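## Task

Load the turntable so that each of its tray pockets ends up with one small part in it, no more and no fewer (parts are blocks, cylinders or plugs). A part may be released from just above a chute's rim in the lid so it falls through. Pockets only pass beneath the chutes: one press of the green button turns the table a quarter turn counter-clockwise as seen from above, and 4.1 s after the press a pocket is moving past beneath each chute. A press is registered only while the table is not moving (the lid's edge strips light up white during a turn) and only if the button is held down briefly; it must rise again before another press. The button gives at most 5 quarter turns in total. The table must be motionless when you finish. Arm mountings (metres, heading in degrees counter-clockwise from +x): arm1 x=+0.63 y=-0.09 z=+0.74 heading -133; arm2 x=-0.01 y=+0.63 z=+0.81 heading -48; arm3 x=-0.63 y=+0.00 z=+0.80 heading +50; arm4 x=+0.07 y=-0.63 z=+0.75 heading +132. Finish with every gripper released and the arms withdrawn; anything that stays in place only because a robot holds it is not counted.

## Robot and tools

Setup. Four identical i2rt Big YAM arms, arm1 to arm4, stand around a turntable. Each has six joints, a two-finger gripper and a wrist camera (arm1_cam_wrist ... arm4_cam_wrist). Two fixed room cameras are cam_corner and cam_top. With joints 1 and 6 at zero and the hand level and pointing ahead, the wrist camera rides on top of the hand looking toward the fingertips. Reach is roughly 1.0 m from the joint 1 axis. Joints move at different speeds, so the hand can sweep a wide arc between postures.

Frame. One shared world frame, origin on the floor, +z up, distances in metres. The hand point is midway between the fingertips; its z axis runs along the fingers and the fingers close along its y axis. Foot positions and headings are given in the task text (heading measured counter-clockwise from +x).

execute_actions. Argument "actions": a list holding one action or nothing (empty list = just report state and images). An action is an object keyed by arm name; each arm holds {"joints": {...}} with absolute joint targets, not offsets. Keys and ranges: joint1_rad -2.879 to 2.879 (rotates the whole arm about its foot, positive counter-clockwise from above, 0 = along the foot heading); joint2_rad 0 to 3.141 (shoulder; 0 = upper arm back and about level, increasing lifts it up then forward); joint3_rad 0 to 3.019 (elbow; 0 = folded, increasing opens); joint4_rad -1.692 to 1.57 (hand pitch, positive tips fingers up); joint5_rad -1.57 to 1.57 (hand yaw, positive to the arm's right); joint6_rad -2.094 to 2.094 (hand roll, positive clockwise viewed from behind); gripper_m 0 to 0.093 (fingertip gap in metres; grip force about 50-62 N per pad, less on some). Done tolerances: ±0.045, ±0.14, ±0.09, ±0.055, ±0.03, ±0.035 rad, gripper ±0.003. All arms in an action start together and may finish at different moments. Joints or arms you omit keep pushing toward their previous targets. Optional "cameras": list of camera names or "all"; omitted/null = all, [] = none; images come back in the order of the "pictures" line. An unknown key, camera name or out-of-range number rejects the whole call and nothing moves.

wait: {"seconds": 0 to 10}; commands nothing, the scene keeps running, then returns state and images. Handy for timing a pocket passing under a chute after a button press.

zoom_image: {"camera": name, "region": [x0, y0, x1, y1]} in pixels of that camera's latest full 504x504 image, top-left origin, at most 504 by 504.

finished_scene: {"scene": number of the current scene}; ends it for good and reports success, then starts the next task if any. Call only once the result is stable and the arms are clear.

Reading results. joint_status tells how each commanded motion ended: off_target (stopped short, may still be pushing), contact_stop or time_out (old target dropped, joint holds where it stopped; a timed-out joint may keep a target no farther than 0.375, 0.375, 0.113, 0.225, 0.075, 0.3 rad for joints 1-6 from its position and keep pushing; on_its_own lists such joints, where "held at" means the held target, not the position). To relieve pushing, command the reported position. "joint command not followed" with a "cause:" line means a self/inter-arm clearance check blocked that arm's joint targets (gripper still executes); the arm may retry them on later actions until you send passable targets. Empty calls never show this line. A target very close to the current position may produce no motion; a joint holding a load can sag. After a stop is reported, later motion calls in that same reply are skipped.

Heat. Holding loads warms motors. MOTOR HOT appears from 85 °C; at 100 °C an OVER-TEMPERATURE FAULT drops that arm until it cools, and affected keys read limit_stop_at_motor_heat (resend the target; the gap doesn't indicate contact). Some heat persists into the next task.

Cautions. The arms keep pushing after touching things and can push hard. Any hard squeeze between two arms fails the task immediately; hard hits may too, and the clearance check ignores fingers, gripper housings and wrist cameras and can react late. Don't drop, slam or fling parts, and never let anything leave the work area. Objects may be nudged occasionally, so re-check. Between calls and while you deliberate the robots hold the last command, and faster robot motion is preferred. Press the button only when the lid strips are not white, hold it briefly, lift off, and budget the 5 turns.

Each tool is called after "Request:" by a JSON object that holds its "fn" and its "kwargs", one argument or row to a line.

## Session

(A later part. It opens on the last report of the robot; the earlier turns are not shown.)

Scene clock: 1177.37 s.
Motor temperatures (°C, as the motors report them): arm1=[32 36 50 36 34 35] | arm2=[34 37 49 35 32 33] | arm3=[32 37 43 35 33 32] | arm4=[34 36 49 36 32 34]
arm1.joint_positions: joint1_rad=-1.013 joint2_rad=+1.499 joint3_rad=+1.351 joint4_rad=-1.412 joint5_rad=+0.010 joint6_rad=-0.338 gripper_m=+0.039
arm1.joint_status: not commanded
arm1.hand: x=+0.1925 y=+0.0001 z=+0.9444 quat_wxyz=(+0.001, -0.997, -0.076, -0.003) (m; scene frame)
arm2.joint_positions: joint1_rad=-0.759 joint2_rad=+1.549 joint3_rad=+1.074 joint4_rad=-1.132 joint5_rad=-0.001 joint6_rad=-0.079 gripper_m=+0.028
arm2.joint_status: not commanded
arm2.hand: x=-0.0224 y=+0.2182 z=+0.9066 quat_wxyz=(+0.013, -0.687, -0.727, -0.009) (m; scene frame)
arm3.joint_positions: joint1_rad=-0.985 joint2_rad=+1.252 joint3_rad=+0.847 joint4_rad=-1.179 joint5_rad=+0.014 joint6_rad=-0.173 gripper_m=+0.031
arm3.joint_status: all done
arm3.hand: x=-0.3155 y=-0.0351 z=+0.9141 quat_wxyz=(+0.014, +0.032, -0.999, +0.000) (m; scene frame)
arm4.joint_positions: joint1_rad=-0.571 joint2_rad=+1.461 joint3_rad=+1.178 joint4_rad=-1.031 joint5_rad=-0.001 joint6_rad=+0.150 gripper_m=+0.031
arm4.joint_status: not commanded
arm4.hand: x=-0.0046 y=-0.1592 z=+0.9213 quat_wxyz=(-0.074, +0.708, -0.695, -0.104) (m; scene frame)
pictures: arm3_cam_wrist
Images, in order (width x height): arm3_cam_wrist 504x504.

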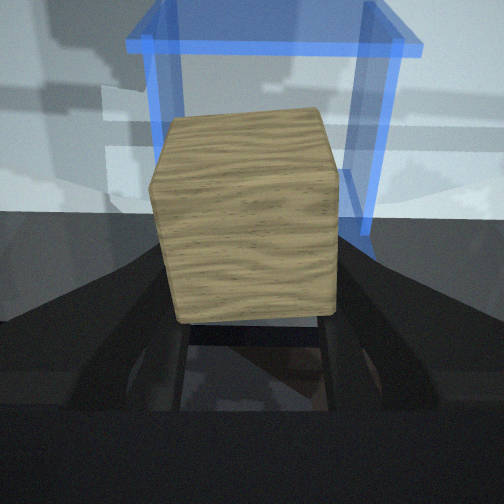

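Request:
{"fn": "execute_actions", "kwargs": {
  "actions": [
    {"arm1":{"joints":{"joint2_rad":1.511,"joint3_rad":1.226,"joint4_rad":-1.275}}}
  ],
  "cameras": []
}}

Request:
{"fn": "execute_actions", "kwargs": {
  "actions": [
    {"arm1":{"joints":{"joint1_rad":-1.11,"joint2_rad":1.15,"joint4_rad":-1.41}}}
  ],
  "cameras": []
}}

Request:
{"fn": "execute_actions", "kwargs": {
  "actions": [
    {"arm1":{"joints":{"joint3_rad":0.978,"gripper_m":0.035}}}
  ],
  "cameras": ["cam_top"]
}}

Request:
{"fn": "wait", "kwargs": {
  "seconds": 1.0
}}

Request:
{"fn": "execute_actions", "kwargs": {
  "actions": [
    {"arm1":{"joints":{"gripper_m":0.062}},"arm2":{"joints":{"gripper_m":0.062}},"arm3":{"joints":{"gripper_m":0.062}},"arm4":{"joints":{"gripper_m":0.062}}}
  ],
  "cameras": ["cam_top"]
}}

Request:
{"fn": "wait", "kwargs": {
  "seconds": 4.5
}}

Scene clock: 1191.07 s.
Motor temperatures (°C, as the motors report them): arm1=[32 36 50 35 34 35] | arm2=[34 37 49 34 32 33] | arm3=[32 37 43 35 33 32] | arm4=[34 37 51 36 32 34]
arm1.joint_positions: joint1_rad=-1.013 joint2_rad=+1.481 joint3_rad=+1.265 joint4_rad=-1.284 joint5_rad=+0.009 joint6_rad=-0.336 gripper_m=+0.039
arm1.joint_status: all done
arm1.hand: x=+0.1897 y=+0.0002 z=+0.9202 quat_wxyz=(+0.008, -0.997, -0.074, +0.026) (m; scene frame)
arm2.joint_positions: joint1_rad=-0.759 joint2_rad=+1.549 joint3_rad=+1.074 joint4_rad=-1.132 joint5_rad=-0.001 joint6_rad=-0.079 gripper_m=+0.028
arm2.joint_status: not commanded
arm2.hand: x=-0.0224 y=+0.2182 z=+0.9066 quat_wxyz=(+0.013, -0.687, -0.727, -0.009) (m; scene frame)
arm3.joint_positions: joint1_rad=-0.985 joint2_rad=+1.252 joint3_rad=+0.847 joint4_rad=-1.179 joint5_rad=+0.014 joint6_rad=-0.173 gripper_m=+0.031
arm3.joint_status: not commanded
arm3.hand: x=-0.3155 y=-0.0351 z=+0.9141 quat_wxyz=(+0.014, +0.032, -0.999, +0.000) (m; scene frame)
arm4.joint_positions: joint1_rad=-0.571 joint2_rad=+1.461 joint3_rad=+1.178 joint4_rad=-1.031 joint5_rad=-0.001 joint6_rad=+0.150 gripper_m=+0.031
arm4.joint_status: not commanded
arm4.hand: x=-0.0046 y=-0.1592 z=+0.9213 quat_wxyz=(-0.074, +0.708, -0.695, -0.104) (m; scene frame)
pictures: none
No camera images: the call's "cameras" was empty. Leave "cameras" out to get every camera's image.

Scene clock: 1192.40 s.
Motor temperatures (°C, as the motors report them): arm1=[32 36 50 35 34 35] | arm2=[34 37 49 34 32 33] | arm3=[32 37 43 35 33 32] | arm4=[34 37 51 36 32 34]
arm1.joint_positions: joint1_rad=-1.118 joint2_rad=+1.140 joint3_rad=+1.223 joint4_rad=-1.397 joint5_rad=+0.010 joint6_rad=-0.336 gripper_m=+0.039
arm1.joint_status: all done
arm1.hand: x=+0.2738 y=+0.0247 z=+1.0310 quat_wxyz=(+0.039, -0.993, -0.021, +0.113) (m; scene frame)
arm2.joint_positions: joint1_rad=-0.759 joint2_rad=+1.549 joint3_rad=+1.074 joint4_rad=-1.132 joint5_rad=-0.001 joint6_rad=-0.079 gripper_m=+0.028
arm2.joint_status: not commanded
arm2.hand: x=-0.0224 y=+0.2182 z=+0.9066 quat_wxyz=(+0.013, -0.687, -0.727, -0.009) (m; scene frame)
arm3.joint_positions: joint1_rad=-0.985 joint2_rad=+1.252 joint3_rad=+0.847 joint4_rad=-1.179 joint5_rad=+0.014 joint6_rad=-0.173 gripper_m=+0.031
arm3.joint_status: not commanded
arm3.hand: x=-0.3155 y=-0.0351 z=+0.9141 quat_wxyz=(+0.014, +0.032, -0.999, +0.000) (m; scene frame)
arm4.joint_positions: joint1_rad=-0.571 joint2_rad=+1.461 joint3_rad=+1.178 joint4_rad=-1.031 joint5_rad=-0.001 joint6_rad=+0.150 gripper_m=+0.031
arm4.joint_status: not commanded
arm4.hand: x=-0.0046 y=-0.1592 z=+0.9213 quat_wxyz=(-0.074, +0.708, -0.695, -0.104) (m; scene frame)
pictures: none
No camera images: the call's "cameras" was empty. Leave "cameras" out to get every camera's image.

Scene clock: 1193.40 s.
Motor temperatures (°C, as the motors report them): arm1=[32 36 50 35 34 35] | arm2=[34 37 49 34 32 33] | arm3=[32 37 43 35 33 32] | arm4=[34 37 51 36 32 34]
arm1.joint_positions: joint1_rad=-1.118 joint2_rad=+1.143 joint3_rad=+0.978 joint4_rad=-1.399 joint5_rad=+0.010 joint6_rad=-0.336 gripper_m=+0.039
arm1.joint_status: gripper_m off_target (ended at +0.039, target +0.035); the others done
arm1.hand: x=+0.3359 y=+0.0054 z=+0.9302 quat_wxyz=(+0.001, -1.000, -0.022, -0.005) (m; scene frame)
arm2.joint_positions: joint1_rad=-0.759 joint2_rad=+1.549 joint3_rad=+1.074 joint4_rad=-1.132 joint5_rad=-0.001 joint6_rad=-0.079 gripper_m=+0.028
arm2.joint_status: not commanded
arm2.hand: x=-0.0224 y=+0.2182 z=+0.9066 quat_wxyz=(+0.013, -0.687, -0.727, -0.009) (m; scene frame)
arm3.joint_positions: joint1_rad=-0.985 joint2_rad=+1.252 joint3_rad=+0.847 joint4_rad=-1.179 joint5_rad=+0.014 joint6_rad=-0.173 gripper_m=+0.031
arm3.joint_status: not commanded
arm3.hand: x=-0.3155 y=-0.0351 z=+0.9141 quat_wxyz=(+0.014, +0.032, -0.999, +0.000) (m; scene frame)
arm4.joint_positions: joint1_rad=-0.571 joint2_rad=+1.461 joint3_rad=+1.178 joint4_rad=-1.031 joint5_rad=-0.001 joint6_rad=+0.150 gripper_m=+0.031
arm4.joint_status: not commanded
arm4.hand: x=-0.0046 y=-0.1592 z=+0.9213 quat_wxyz=(-0.074, +0.708, -0.695, -0.104) (m; scene frame)
pictures: cam_top
Images, in order (width x height): cam_top 504x504.

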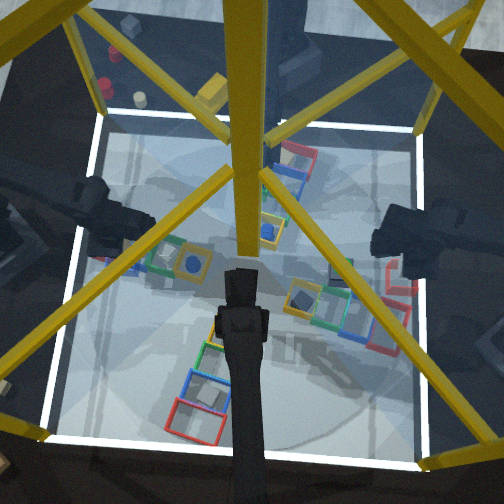

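Scene clock: 1194.40 s.
Motor temperatures (°C, as the motors report them): arm1=[32 36 50 35 34 35] | arm2=[34 37 49 34 32 33] | arm3=[32 37 43 35 33 32] | arm4=[34 37 51 36 32 34]
arm1.joint_positions: joint1_rad=-1.118 joint2_rad=+1.143 joint3_rad=+0.978 joint4_rad=-1.399 joint5_rad=+0.010 joint6_rad=-0.336 gripper_m=+0.039
arm1.joint_status: gripper_m off_target (ended at +0.039, target +0.035); the others done
arm1.hand: x=+0.3359 y=+0.0054 z=+0.9302 quat_wxyz=(+0.001, -1.000, -0.022, -0.005) (m; scene frame)
arm2.joint_positions: joint1_rad=-0.759 joint2_rad=+1.549 joint3_rad=+1.074 joint4_rad=-1.132 joint5_rad=-0.001 joint6_rad=-0.079 gripper_m=+0.028
arm2.joint_status: not commanded
arm2.hand: x=-0.0224 y=+0.2182 z=+0.9066 quat_wxyz=(+0.013, -0.687, -0.727, -0.009) (m; scene frame)
arm3.joint_positions: joint1_rad=-0.985 joint2_rad=+1.252 joint3_rad=+0.847 joint4_rad=-1.179 joint5_rad=+0.014 joint6_rad=-0.173 gripper_m=+0.031
arm3.joint_status: not commanded
arm3.hand: x=-0.3155 y=-0.0351 z=+0.9141 quat_wxyz=(+0.014, +0.032, -0.999, +0.000) (m; scene frame)
arm4.joint_positions: joint1_rad=-0.571 joint2_rad=+1.461 joint3_rad=+1.178 joint4_rad=-1.031 joint5_rad=-0.001 joint6_rad=+0.150 gripper_m=+0.031
arm4.joint_status: not commanded
arm4.hand: x=-0.0046 y=-0.1592 z=+0.9213 quat_wxyz=(-0.074, +0.708, -0.695, -0.104) (m; scene frame)
wait: 1.00 s; at rest by 0.27 s
pictures: arm1_cam_wrist, arm2_cam_wrist, arm3_cam_wrist, arm4_cam_wrist, cam_corner, cam_top
Images, in order (width x height): arm1_cam_wrist 504x504, arm2_cam_wrist 504x504, arm3_cam_wrist 504x504, arm4_cam_wrist 504x504, cam_corner 504x504, cam_top 504x504.

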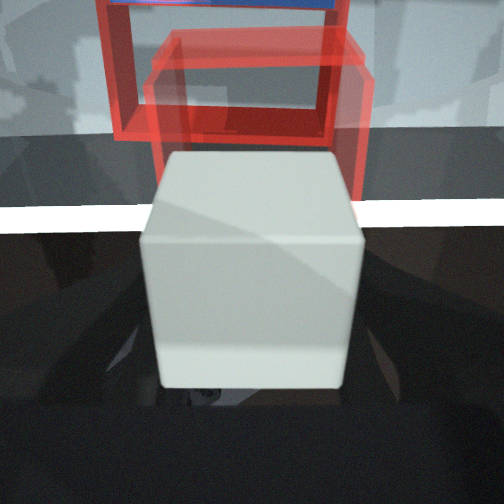

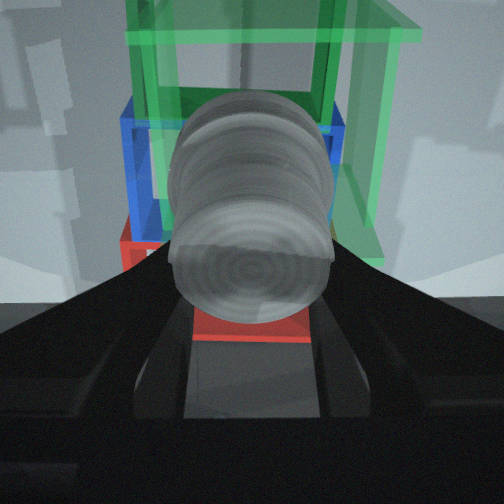

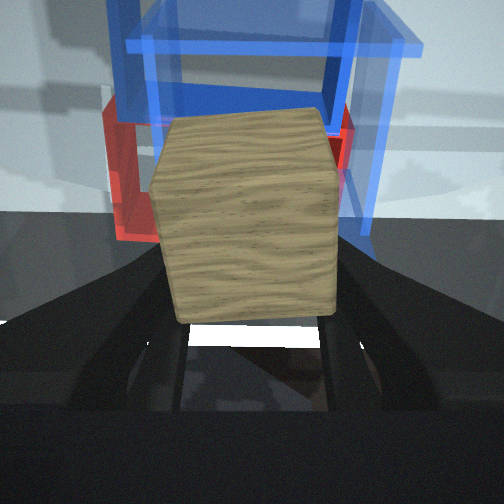

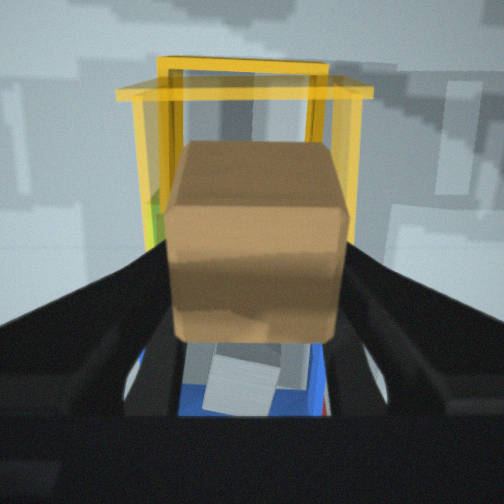

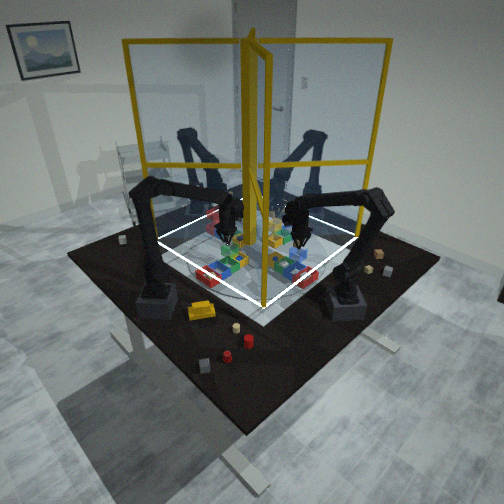

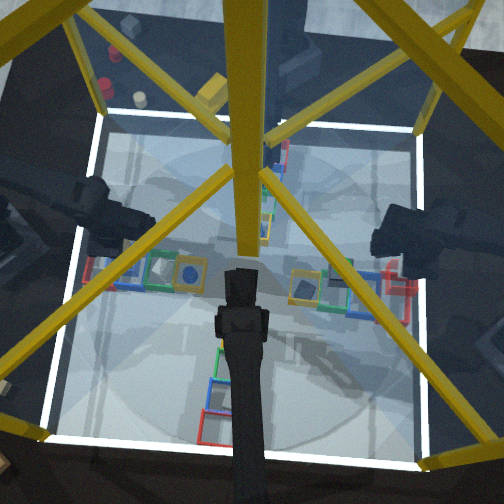

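Scene clock: 1194.97 s.
Motor temperatures (°C, as the motors report them): arm1=[32 36 50 35 34 35] | arm2=[34 37 49 34 32 33] | arm3=[32 37 43 35 33 32] | arm4=[34 37 51 36 32 34]
arm1.joint_positions: joint1_rad=-1.118 joint2_rad=+1.143 joint3_rad=+0.978 joint4_rad=-1.399 joint5_rad=+0.010 joint6_rad=-0.336 gripper_m=+0.062
arm1.joint_status: all done
arm1.hand: x=+0.3359 y=+0.0054 z=+0.9302 quat_wxyz=(+0.001, -1.000, -0.022, -0.005) (m; scene frame)
arm2.joint_positions: joint1_rad=-0.759 joint2_rad=+1.547 joint3_rad=+1.074 joint4_rad=-1.132 joint5_rad=-0.001 joint6_rad=-0.079 gripper_m=+0.062
arm2.joint_status: all done
arm2.hand: x=-0.0224 y=+0.2181 z=+0.9076 quat_wxyz=(+0.012, -0.687, -0.727, -0.008) (m; scene frame)
arm3.joint_positions: joint1_rad=-0.985 joint2_rad=+1.252 joint3_rad=+0.847 joint4_rad=-1.179 joint5_rad=+0.014 joint6_rad=-0.173 gripper_m=+0.062
arm3.joint_status: all done
arm3.hand: x=-0.3155 y=-0.0351 z=+0.9141 quat_wxyz=(+0.014, +0.032, -0.999, +0.000) (m; scene frame)
arm4.joint_positions: joint1_rad=-0.571 joint2_rad=+1.461 joint3_rad=+1.178 joint4_rad=-1.031 joint5_rad=-0.001 joint6_rad=+0.150 gripper_m=+0.062
arm4.joint_status: all done
arm4.hand: x=-0.0046 y=-0.1592 z=+0.9213 quat_wxyz=(-0.074, +0.708, -0.695, -0.104) (m; scene frame)
pictures: cam_top
Images, in order (width x height): cam_top 504x504.

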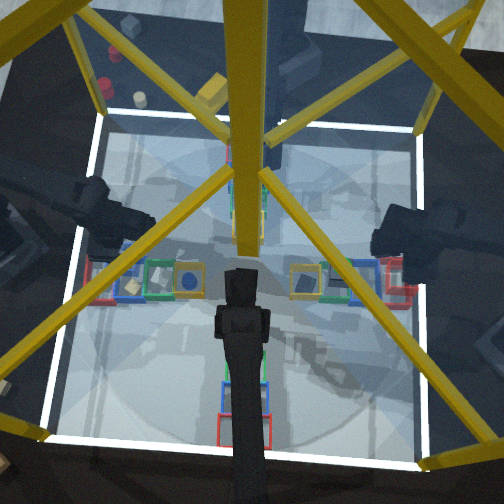

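Scene clock: 1199.47 s.
Motor temperatures (°C, as the motors report them): arm1=[32 36 49 35 34 35] | arm2=[34 37 49 34 32 33] | arm3=[32 37 43 35 33 32] | arm4=[34 37 51 36 32 34]
arm1.joint_positions: joint1_rad=-1.118 joint2_rad=+1.143 joint3_rad=+0.978 joint4_rad=-1.399 joint5_rad=+0.010 joint6_rad=-0.336 gripper_m=+0.062
arm1.joint_status: all done
arm1.hand: x=+0.3359 y=+0.0054 z=+0.9302 quat_wxyz=(+0.001, -1.000, -0.022, -0.005) (m; scene frame)
arm2.joint_positions: joint1_rad=-0.759 joint2_rad=+1.547 joint3_rad=+1.074 joint4_rad=-1.132 joint5_rad=-0.001 joint6_rad=-0.079 gripper_m=+0.062
arm2.joint_status: all done
arm2.hand: x=-0.0224 y=+0.2181 z=+0.9076 quat_wxyz=(+0.012, -0.687, -0.727, -0.008) (m; scene frame)
arm3.joint_positions: joint1_rad=-0.985 joint2_rad=+1.252 joint3_rad=+0.847 joint4_rad=-1.179 joint5_rad=+0.014 joint6_rad=-0.173 gripper_m=+0.062
arm3.joint_status: all done
arm3.hand: x=-0.3155 y=-0.0351 z=+0.9141 quat_wxyz=(+0.014, +0.032, -0.999, +0.000) (m; scene frame)
arm4.joint_positions: joint1_rad=-0.571 joint2_rad=+1.461 joint3_rad=+1.178 joint4_rad=-1.031 joint5_rad=-0.001 joint6_rad=+0.150 gripper_m=+0.062
arm4.joint_status: all done
arm4.hand: x=-0.0046 y=-0.1592 z=+0.9213 quat_wxyz=(-0.074, +0.708, -0.695, -0.104) (m; scene frame)
wait: 4.50 s; at rest by 0.27 s
pictures: arm1_cam_wrist, arm2_cam_wrist, arm3_cam_wrist, arm4_cam_wrist, cam_corner, cam_top
Images, in order (width x height): arm1_cam_wrist 504x504, arm2_cam_wrist 504x504, arm3_cam_wrist 504x504, arm4_cam_wrist 504x504, cam_corner 504x504, cam_top 504x504.

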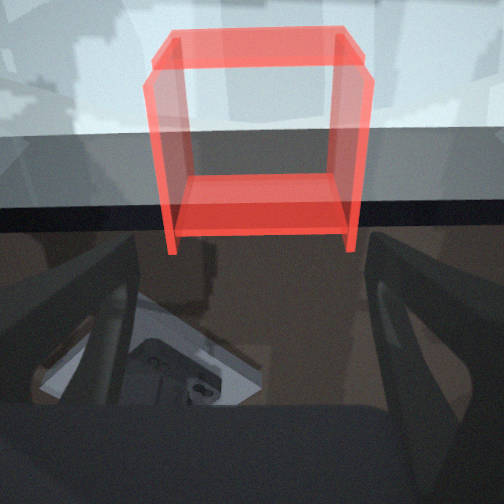

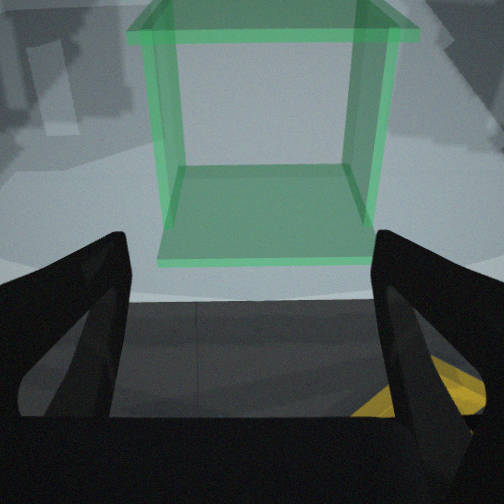

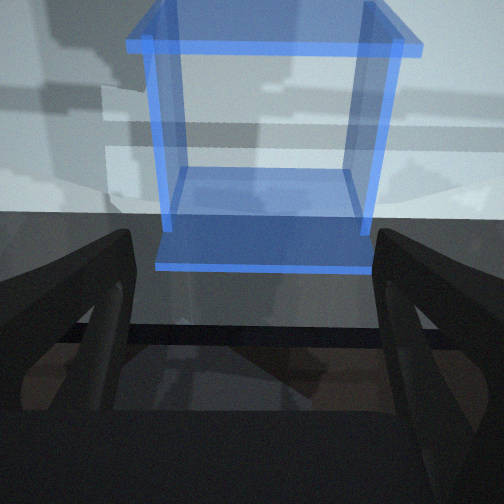

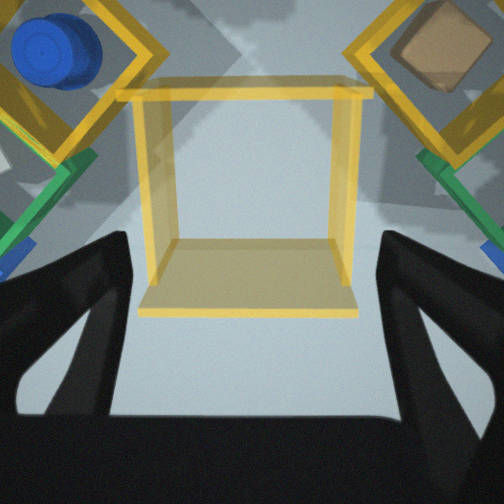

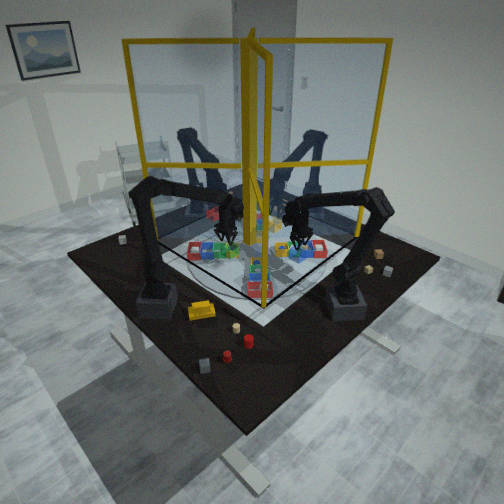

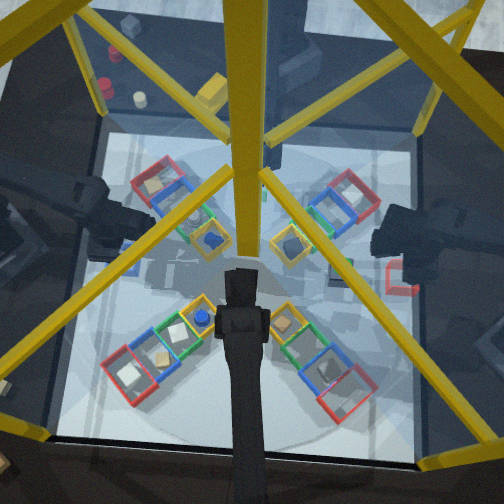

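Request:
{"fn": "execute_actions", "kwargs": {
  "actions": [
    {"arm1":{"joints":{"joint2_rad":0.78,"joint4_rad":-1.55,"gripper_m":0.08}},"arm2":{"joints":{"joint2_rad":1.0,"joint4_rad":-1.5,"gripper_m":0.08}},"arm3":{"joints":{"joint2_rad":0.85,"joint4_rad":-1.4,"gripper_m":0.08}},"arm4":{"joints":{"joint2_rad":0.8,"joint4_rad":-1.55}}}
  ],
  "cameras": []
}}

Request:
{"fn": "execute_actions", "kwargs": {
  "actions": [
    {"arm1":{"joints":{"joint1_rad":0.51,"joint3_rad":0.8,"joint6_rad":0}},"arm2":{"joints":{"joint1_rad":0.616,"joint6_rad":0}},"arm3":{"joints":{"joint1_rad":-2.28,"joint6_rad":0}},"arm4":{"joints":{"joint2_rad":0.6,"joint3_rad":0.65}}}
  ],
  "cameras": []
}}

Request:
{"fn": "execute_actions", "kwargs": {
  "actions": [
    {"arm1":{"joints":{"joint2_rad":2.03,"joint3_rad":1.70,"joint4_rad":-1.19}},"arm2":{"joints":{"joint2_rad":2.126,"joint3_rad":1.67,"joint4_rad":-1.055}},"arm3":{"joints":{"joint2_rad":1.789,"joint3_rad":1.27,"joint4_rad":-0.993}}}
  ]
}}

Scene clock: 1250.87 s.
Motor temperatures (°C, as the motors report them): arm1=[32 35 48 35 34 35] | arm2=[34 37 49 34 32 33] | arm3=[32 37 44 35 33 32] | arm4=[34 37 53 36 32 34]
arm1.joint_positions: joint1_rad=-1.118 joint2_rad=+0.770 joint3_rad=+0.978 joint4_rad=-1.537 joint5_rad=+0.010 joint6_rad=-0.336 gripper_m=+0.080
arm1.joint_status: all done
arm1.hand: x=+0.4066 y=-0.0152 z=+1.0199 quat_wxyz=(+0.037, -0.993, -0.021, +0.107) (m; scene frame)
arm2.joint_positions: joint1_rad=-0.759 joint2_rad=+0.992 joint3_rad=+1.074 joint4_rad=-1.490 joint5_rad=-0.001 joint6_rad=-0.079 gripper_m=+0.080
arm2.joint_status: all done
arm2.hand: x=-0.0183 y=+0.3395 z=+1.0892 quat_wxyz=(-0.054, -0.684, -0.724, +0.064) (m; scene frame)
arm3.joint_positions: joint1_rad=-0.985 joint2_rad=+0.840 joint3_rad=+0.847 joint4_rad=-1.385 joint5_rad=+0.014 joint6_rad=-0.173 gripper_m=+0.080
arm3.joint_status: all done
arm3.hand: x=-0.3805 y=-0.0290 z=+1.0192 quat_wxyz=(-0.088, +0.030, -0.996, +0.015) (m; scene frame)
arm4.joint_positions: joint1_rad=-0.571 joint2_rad=+0.794 joint3_rad=+1.181 joint4_rad=-1.545 joint5_rad=-0.001 joint6_rad=+0.150 gripper_m=+0.062
arm4.joint_status: all done
arm4.hand: x=+0.0323 y=-0.3759 z=+1.1185 quat_wxyz=(-0.119, +0.698, -0.686, -0.166) (m; scene frame)
pictures: none
No camera images: the call's "cameras" was empty. Leave "cameras" out to get every camera's image.

Scene clock: 1252.67 s.
Motor temperatures (°C, as the motors report them): arm1=[32 35 48 35 34 35] | arm2=[34 37 49 34 32 33] | arm3=[32 37 44 35 33 32] | arm4=[34 37 52 36 32 34]
arm1.joint_positions: joint1_rad=+0.505 joint2_rad=+0.774 joint3_rad=+0.804 joint4_rad=-1.537 joint5_rad=+0.010 joint6_rad=-0.008 gripper_m=+0.080
arm1.joint_status: all done
arm1.hand: x=+0.5786 y=-0.2742 z=+0.9519 quat_wxyz=(-0.024, -0.784, -0.620, +0.026) (m; scene frame)
arm2.joint_positions: joint1_rad=+0.615 joint2_rad=+0.995 joint3_rad=+1.074 joint4_rad=-1.490 joint5_rad=-0.002 joint6_rad=-0.012 gripper_m=+0.080
arm2.joint_status: all done
arm2.hand: x=+0.2740 y=+0.5675 z=+1.0850 quat_wxyz=(-0.076, -0.103, -0.992, +0.011) (m; scene frame)
arm3.joint_positions: joint1_rad=-2.276 joint2_rad=+0.841 joint3_rad=+0.847 joint4_rad=-1.385 joint5_rad=+0.012 joint6_rad=-0.007 gripper_m=+0.080
arm3.joint_status: all done
arm3.hand: x=-0.5877 y=-0.2446 z=+1.0191 quat_wxyz=(-0.061, -0.639, -0.764, +0.066) (m; scene frame)
arm4.joint_positions: joint1_rad=-0.571 joint2_rad=+0.602 joint3_rad=+0.654 joint4_rad=-1.547 joint5_rad=-0.001 joint6_rad=+0.150 gripper_m=+0.062
arm4.joint_status: all done
arm4.hand: x=+0.0505 y=-0.4836 z=+0.9273 quat_wxyz=(-0.021, +0.713, -0.700, -0.031) (m; scene frame)
pictures: none
No camera images: the call's "cameras" was empty. Leave "cameras" out to get every camera's image.

Scene clock: 1254.50 s.
Motor temperatures (°C, as the motors report them): arm1=[32 36 48 35 34 35] | arm2=[34 37 49 34 32 33] | arm3=[32 37 44 35 33 32] | arm4=[34 37 52 36 32 34]
arm1.joint_positions: joint1_rad=+0.505 joint2_rad=+2.040 joint3_rad=+1.657 joint4_rad=-1.197 joint5_rad=+0.010 joint6_rad=-0.008 gripper_m=+0.080
arm1.joint_status: all done
arm1.hand: x=+0.4837 y=-0.6737 z=+0.7938 quat_wxyz=(-0.002, -0.784, -0.621, -0.003) (m; scene frame)
arm2.joint_positions: joint1_rad=+0.615 joint2_rad=+2.121 joint3_rad=+1.650 joint4_rad=-1.056 joint5_rad=-0.002 joint6_rad=-0.012 gripper_m=+0.080
arm2.joint_status: all done
arm2.hand: x=+0.6000 y=+0.4929 z=+0.8090 quat_wxyz=(-0.018, -0.104, -0.994, +0.004) (m; scene frame)
arm3.joint_positions: joint1_rad=-2.276 joint2_rad=+1.806 joint3_rad=+1.252 joint4_rad=-1.003 joint5_rad=+0.012 joint6_rad=-0.007 gripper_m=+0.080
arm3.joint_status: all done
arm3.hand: x=-0.5467 y=-0.4944 z=+0.8331 quat_wxyz=(+0.007, -0.642, -0.767, +0.009) (m; scene frame)
arm4.joint_positions: joint1_rad=-0.571 joint2_rad=+0.602 joint3_rad=+0.654 joint4_rad=-1.547 joint5_rad=-0.001 joint6_rad=+0.150 gripper_m=+0.062
arm4.joint_status: not commanded
arm4.hand: x=+0.0505 y=-0.4836 z=+0.9273 quat_wxyz=(-0.021, +0.713, -0.700, -0.031) (m; scene frame)
pictures: arm1_cam_wrist, arm2_cam_wrist, arm3_cam_wrist, arm4_cam_wrist, cam_corner, cam_top
Images, in order (width x height): arm1_cam_wrist 504x504, arm2_cam_wrist 504x504, arm3_cam_wrist 504x504, arm4_cam_wrist 504x504, cam_corner 504x504, cam_top 504x504.

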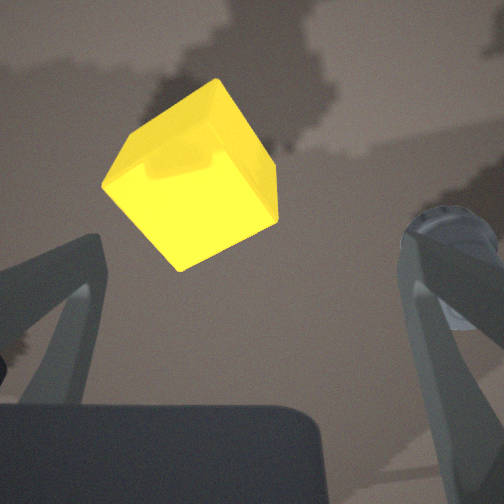

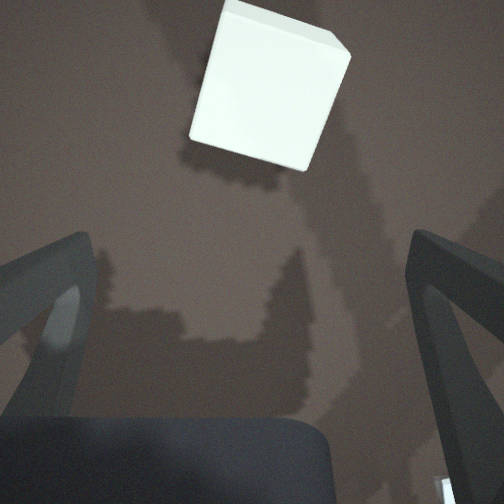

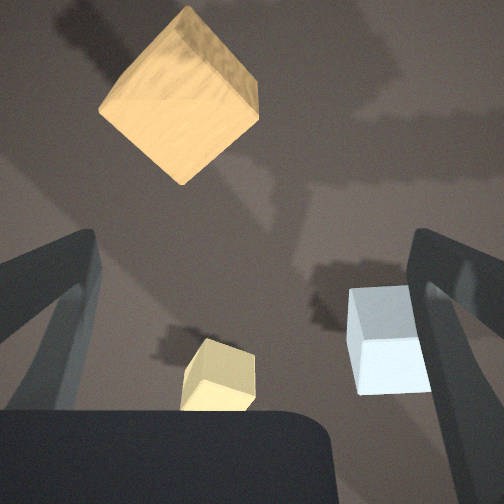

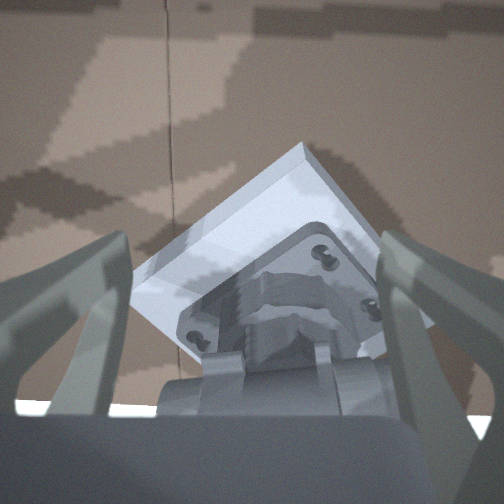

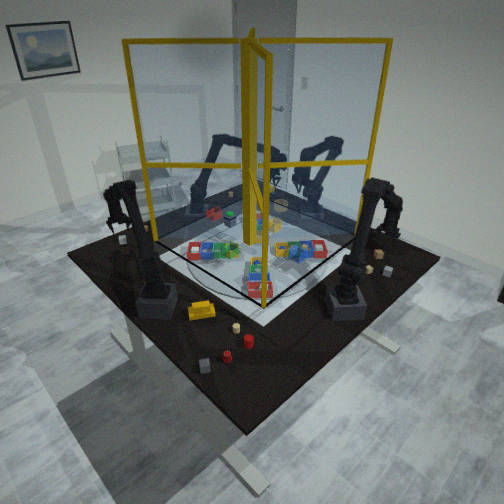

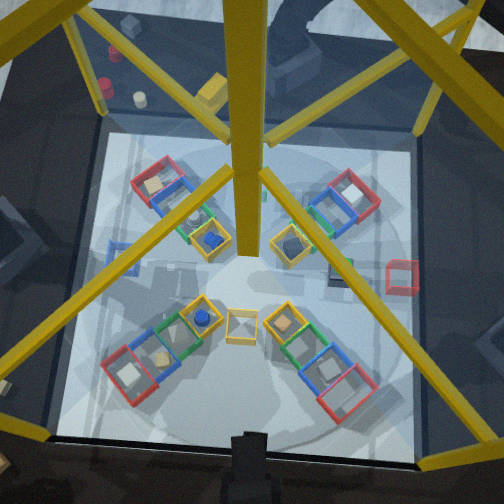

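Request:
{"fn": "execute_actions", "kwargs": {
  "actions": [
    {"arm1":{"joints":{"joint1_rad":0.545,"joint6_rad":-0.6,"gripper_m":0.072}},"arm2":{"joints":{"joint1_rad":0.605,"joint6_rad":0.33,"joint3_rad":1.76}},"arm3":{"joints":{"joint1_rad":-2.22,"joint6_rad":-0.79}}}
  ],
  "cameras": []
}}

Request:
{"fn": "execute_actions", "kwargs": {
  "actions": [
    {"arm1":{"joints":{"joint2_rad":2.083,"joint3_rad":1.54,"joint4_rad":-1.018}},"arm2":{"joints":{"joint2_rad":2.295,"joint4_rad":-1.0}},"arm3":{"joints":{"joint2_rad":1.978,"joint3_rad":1.198,"joint4_rad":-0.78}}}
  ],
  "cameras": ["arm1_cam_wrist","arm2_cam_wrist","arm3_cam_wrist"]
}}

Scene clock: 1290.23 s.
Motor temperatures (°C, as the motors report them): arm1=[32 39 51 35 34 35] | arm2=[34 41 51 34 32 33] | arm3=[32 39 44 35 33 32] | arm4=[34 36 48 36 32 34]
arm1.joint_positions: joint1_rad=+0.546 joint2_rad=+2.040 joint3_rad=+1.657 joint4_rad=-1.197 joint5_rad=+0.010 joint6_rad=-0.592 gripper_m=+0.072
arm1.joint_status: all done
arm1.hand: x=+0.5082 y=-0.6792 z=+0.7942 quat_wxyz=(-0.002, -0.555, -0.832, -0.002) (m; scene frame)
arm2.joint_positions: joint1_rad=+0.612 joint2_rad=+2.116 joint3_rad=+1.732 joint4_rad=-1.056 joint5_rad=-0.002 joint6_rad=+0.318 gripper_m=+0.080
arm2.joint_status: all done
arm2.hand: x=+0.6328 y=+0.4842 z=+0.8421 quat_wxyz=(-0.062, -0.266, -0.962, -0.001) (m; scene frame)
arm3.joint_positions: joint1_rad=-2.216 joint2_rad=+1.806 joint3_rad=+1.252 joint4_rad=-1.003 joint5_rad=+0.012 joint6_rad=-0.782 gripper_m=+0.080
arm3.joint_status: all done
arm3.hand: x=-0.5167 y=-0.4885 z=+0.8328 quat_wxyz=(+0.009, -0.275, -0.961, +0.005) (m; scene frame)
arm4.joint_positions: joint1_rad=-0.571 joint2_rad=+0.602 joint3_rad=+0.654 joint4_rad=-1.547 joint5_rad=-0.001 joint6_rad=+0.150 gripper_m=+0.062
arm4.joint_status: not commanded
arm4.hand: x=+0.0505 y=-0.4836 z=+0.9273 quat_wxyz=(-0.021, +0.713, -0.700, -0.031) (m; scene frame)
pictures: none
No camera images: the call's "cameras" was empty. Leave "cameras" out to get every camera's image.

Scene clock: 1291.40 s.
Motor temperatures (°C, as the motors report them): arm1=[32 39 51 35 34 35] | arm2=[34 41 51 34 32 33] | arm3=[32 39 44 35 33 32] | arm4=[34 36 48 36 32 34]
arm1.joint_positions: joint1_rad=+0.546 joint2_rad=+2.062 joint3_rad=+1.545 joint4_rad=-1.034 joint5_rad=+0.010 joint6_rad=-0.592 gripper_m=+0.072
arm1.joint_status: all done
arm1.hand: x=+0.5107 y=-0.6712 z=+0.7422 quat_wxyz=(-0.008, -0.555, -0.832, +0.011) (m; scene frame)
arm2.joint_positions: joint1_rad=+0.611 joint2_rad=+2.294 joint3_rad=+1.744 joint4_rad=-1.009 joint5_rad=-0.003 joint6_rad=+0.319 gripper_m=+0.080
arm2.joint_status: all done
arm2.hand: x=+0.6215 y=+0.4851 z=+0.7341 quat_wxyz=(-0.003, -0.268, -0.963, +0.002) (m; scene frame)
arm3.joint_positions: joint1_rad=-2.214 joint2_rad=+1.979 joint3_rad=+1.198 joint4_rad=-0.797 joint5_rad=+0.013 joint6_rad=-0.785 gripper_m=+0.080
arm3.joint_status: all done
arm3.hand: x=-0.5175 y=-0.4870 z=+0.7333 quat_wxyz=(+0.015, -0.273, -0.962, -0.003) (m; scene frame)
arm4.joint_positions: joint1_rad=-0.571 joint2_rad=+0.602 joint3_rad=+0.654 joint4_rad=-1.547 joint5_rad=-0.001 joint6_rad=+0.150 gripper_m=+0.062
arm4.joint_status: not commanded
arm4.hand: x=+0.0505 y=-0.4836 z=+0.9273 quat_wxyz=(-0.021, +0.713, -0.700, -0.031) (m; scene frame)
pictures: arm1_cam_wrist, arm2_cam_wrist, arm3_cam_wrist
Images, in order (width x height): arm1_cam_wrist 504x504, arm2_cam_wrist 504x504, arm3_cam_wrist 504x504.

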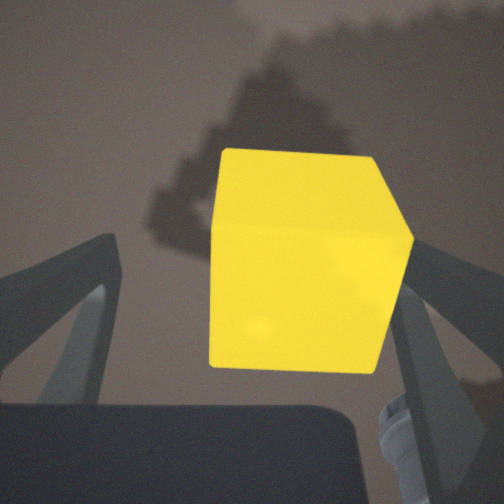

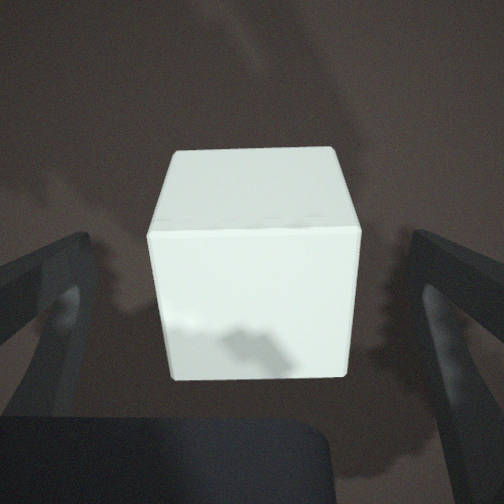

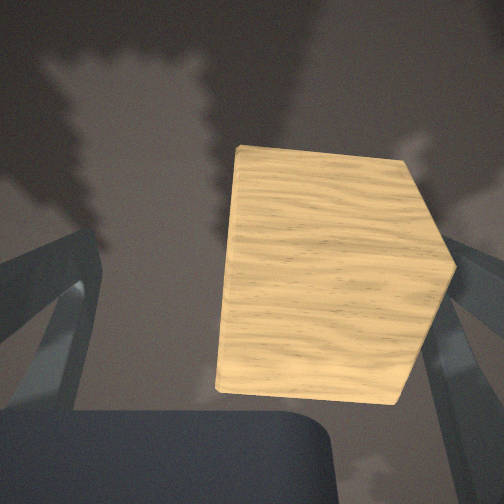

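Request:
{"fn": "execute_actions", "kwargs": {
  "actions": [
    {"arm1":{"joints":{"joint1_rad":0.52,"joint2_rad":2.09,"joint4_rad":-1.0,"gripper_m":0.03}},"arm2":{"joints":{"gripper_m":0.03}},"arm3":{"joints":{"joint1_rad":-2.245,"joint4_rad":-0.745,"gripper_m":0.03}}}
  ],
  "cameras": ["arm1_cam_wrist","arm3_cam_wrist"]
}}

Scene clock: 1303.33 s.
Motor temperatures (°C, as the motors report them): arm1=[32 39 49 35 34 35] | arm2=[34 42 50 34 32 33] | arm3=[32 40 43 35 33 32] | arm4=[34 36 48 36 32 34]
arm1.joint_positions: joint1_rad=+0.526 joint2_rad=+2.062 joint3_rad=+1.545 joint4_rad=-1.017 joint5_rad=+0.009 joint6_rad=-0.592 gripper_m=+0.039
arm1.joint_status: gripper_m off_target (ended at +0.039, target +0.030); the others done
arm1.hand: x=+0.4983 y=-0.6729 z=+0.7422 quat_wxyz=(-0.011, -0.563, -0.826, +0.019) (m; scene frame)
arm2.joint_positions: joint1_rad=+0.611 joint2_rad=+2.294 joint3_rad=+1.744 joint4_rad=-1.009 joint5_rad=-0.003 joint6_rad=+0.319 gripper_m=+0.039
arm2.joint_status: gripper_m off_target (ended at +0.039, target +0.030)
arm2.hand: x=+0.6215 y=+0.4851 z=+0.7341 quat_wxyz=(-0.003, -0.268, -0.963, +0.002) (m; scene frame)
arm3.joint_positions: joint1_rad=-2.242 joint2_rad=+1.979 joint3_rad=+1.198 joint4_rad=-0.765 joint5_rad=+0.013 joint6_rad=-0.785 gripper_m=+0.040
arm3.joint_status: gripper_m off_target (ended at +0.040, target +0.030); the others done
arm3.hand: x=-0.5295 y=-0.4977 z=+0.7334 quat_wxyz=(+0.007, -0.287, -0.958, +0.011) (m; scene frame)
arm4.joint_positions: joint1_rad=-0.571 joint2_rad=+0.602 joint3_rad=+0.654 joint4_rad=-1.547 joint5_rad=-0.001 joint6_rad=+0.150 gripper_m=+0.062
arm4.joint_status: not commanded
arm4.hand: x=+0.0505 y=-0.4836 z=+0.9273 quat_wxyz=(-0.021, +0.713, -0.700, -0.031) (m; scene frame)
pictures: arm1_cam_wrist, arm3_cam_wrist
Images, in order (width x height): arm1_cam_wrist 504x504, arm3_cam_wrist 504x504.

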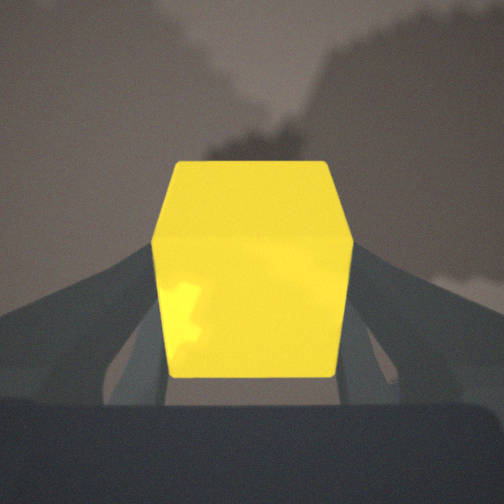

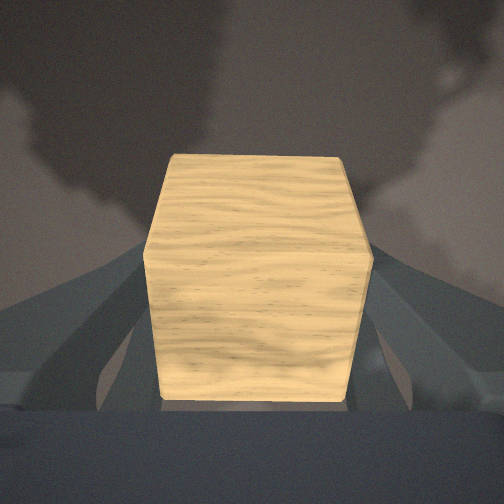

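Request:
{"fn": "execute_actions", "kwargs": {
  "actions": [
    {"arm1":{"joints":{"joint2_rad":2.11,"gripper_m":0.055}},"arm2":{"joints":{"joint2_rad":1.3}},"arm3":{"joints":{"joint2_rad":1.2}}}
  ],
  "cameras": []
}}

Request:
{"fn": "execute_actions", "kwargs": {
  "actions": [
    {"arm1":{"joints":{"gripper_m":0.03}},"arm2":{"joints":{"joint4_rad":-1.55,"joint3_rad":1.2}},"arm3":{"joints":{"joint4_rad":-1.4,"joint2_rad":0.85,"joint3_rad":0.95}}}
  ],
  "cameras": ["arm1_cam_wrist","arm2_cam_wrist","arm3_cam_wrist"]
}}

Scene clock: 1318.30 s.
Motor temperatures (°C, as the motors report them): arm1=[32 39 48 35 34 35] | arm2=[34 42 50 34 32 33] | arm3=[32 40 43 35 33 32] | arm4=[34 36 48 36 32 34]
arm1.joint_positions: joint1_rad=+0.526 joint2_rad=+2.076 joint3_rad=+1.545 joint4_rad=-1.016 joint5_rad=+0.009 joint6_rad=-0.592 gripper_m=+0.055
arm1.joint_status: all done
arm1.hand: x=+0.4988 y=-0.6714 z=+0.7345 quat_wxyz=(-0.009, -0.563, -0.826, +0.013) (m; scene frame)
arm2.joint_positions: joint1_rad=+0.611 joint2_rad=+1.302 joint3_rad=+1.757 joint4_rad=-1.005 joint5_rad=-0.003 joint6_rad=+0.319 gripper_m=+0.039
arm2.joint_status: all done
arm2.hand: x=+0.5166 y=+0.5131 z=+1.3639 quat_wxyz=(-0.485, -0.232, -0.843, -0.022) (m; scene frame)
arm3.joint_positions: joint1_rad=-2.242 joint2_rad=+1.191 joint3_rad=+1.186 joint4_rad=-0.762 joint5_rad=+0.013 joint6_rad=-0.785 gripper_m=+0.040
arm3.joint_status: all done
arm3.hand: x=-0.5262 y=-0.4939 z=+1.1319 quat_wxyz=(-0.174, -0.265, -0.884, +0.344) (m; scene frame)
arm4.joint_positions: joint1_rad=-0.571 joint2_rad=+0.602 joint3_rad=+0.654 joint4_rad=-1.547 joint5_rad=-0.001 joint6_rad=+0.150 gripper_m=+0.062
arm4.joint_status: not commanded
arm4.hand: x=+0.0505 y=-0.4836 z=+0.9273 quat_wxyz=(-0.021, +0.713, -0.700, -0.031) (m; scene frame)
pictures: none
No camera images: the call's "cameras" was empty. Leave "cameras" out to get every camera's image.

Scene clock: 1319.63 s.
Motor temperatures (°C, as the motors report them): arm1=[32 39 48 35 34 35] | arm2=[34 42 50 34 32 33] | arm3=[32 40 43 35 33 32] | arm4=[34 36 48 36 32 34]
arm1.joint_positions: joint1_rad=+0.526 joint2_rad=+2.076 joint3_rad=+1.545 joint4_rad=-1.016 joint5_rad=+0.009 joint6_rad=-0.593 gripper_m=+0.039
arm1.joint_status: gripper_m off_target (ended at +0.039, target +0.030)
arm1.hand: x=+0.4988 y=-0.6714 z=+0.7345 quat_wxyz=(-0.009, -0.563, -0.826, +0.013) (m; scene frame)
arm2.joint_positions: joint1_rad=+0.611 joint2_rad=+1.306 joint3_rad=+1.197 joint4_rad=-1.539 joint5_rad=-0.003 joint6_rad=+0.319 gripper_m=+0.039
arm2.joint_status: all done
arm2.hand: x=+0.3284 y=+0.5538 z=+1.0393 quat_wxyz=(+0.042, -0.268, -0.962, +0.004) (m; scene frame)
arm3.joint_positions: joint1_rad=-2.242 joint2_rad=+0.841 joint3_rad=+0.950 joint4_rad=-1.384 joint5_rad=+0.013 joint6_rad=-0.785 gripper_m=+0.040
arm3.joint_status: all done
arm3.hand: x=-0.5743 y=-0.2656 z=+1.0642 quat_wxyz=(-0.057, -0.284, -0.948, +0.129) (m; scene frame)
arm4.joint_positions: joint1_rad=-0.571 joint2_rad=+0.602 joint3_rad=+0.654 joint4_rad=-1.547 joint5_rad=-0.001 joint6_rad=+0.150 gripper_m=+0.062
arm4.joint_status: not commanded
arm4.hand: x=+0.0505 y=-0.4836 z=+0.9273 quat_wxyz=(-0.021, +0.713, -0.700, -0.031) (m; scene frame)
pictures: arm1_cam_wrist, arm2_cam_wrist, arm3_cam_wrist
Images, in order (width x height): arm1_cam_wrist 504x504, arm2_cam_wrist 504x504, arm3_cam_wrist 504x504.

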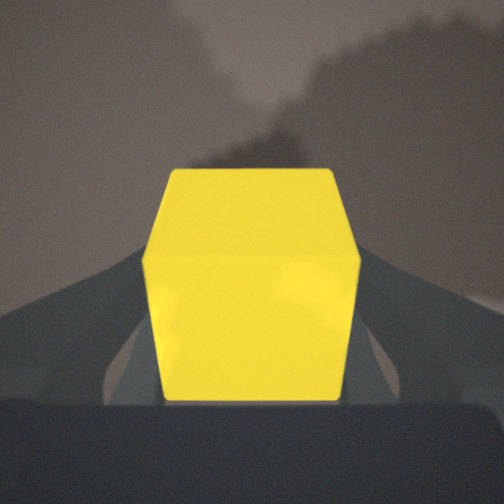

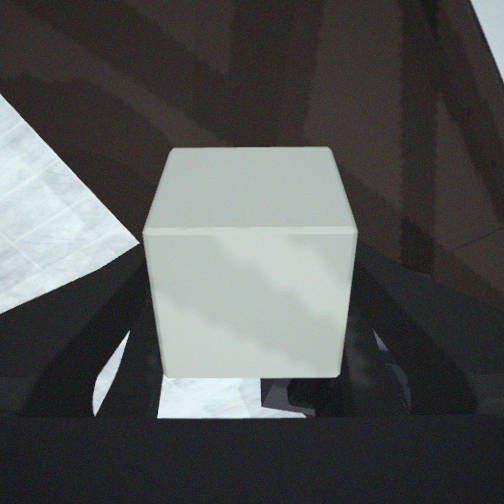

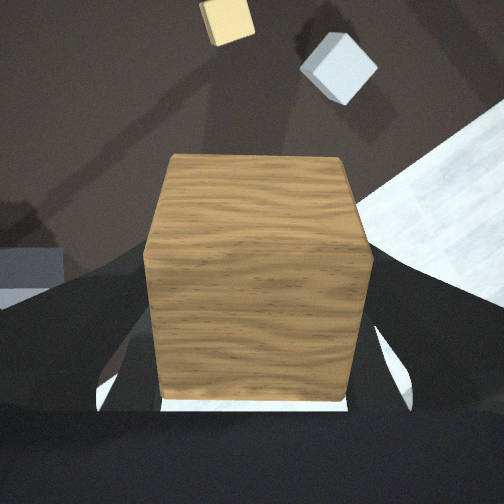

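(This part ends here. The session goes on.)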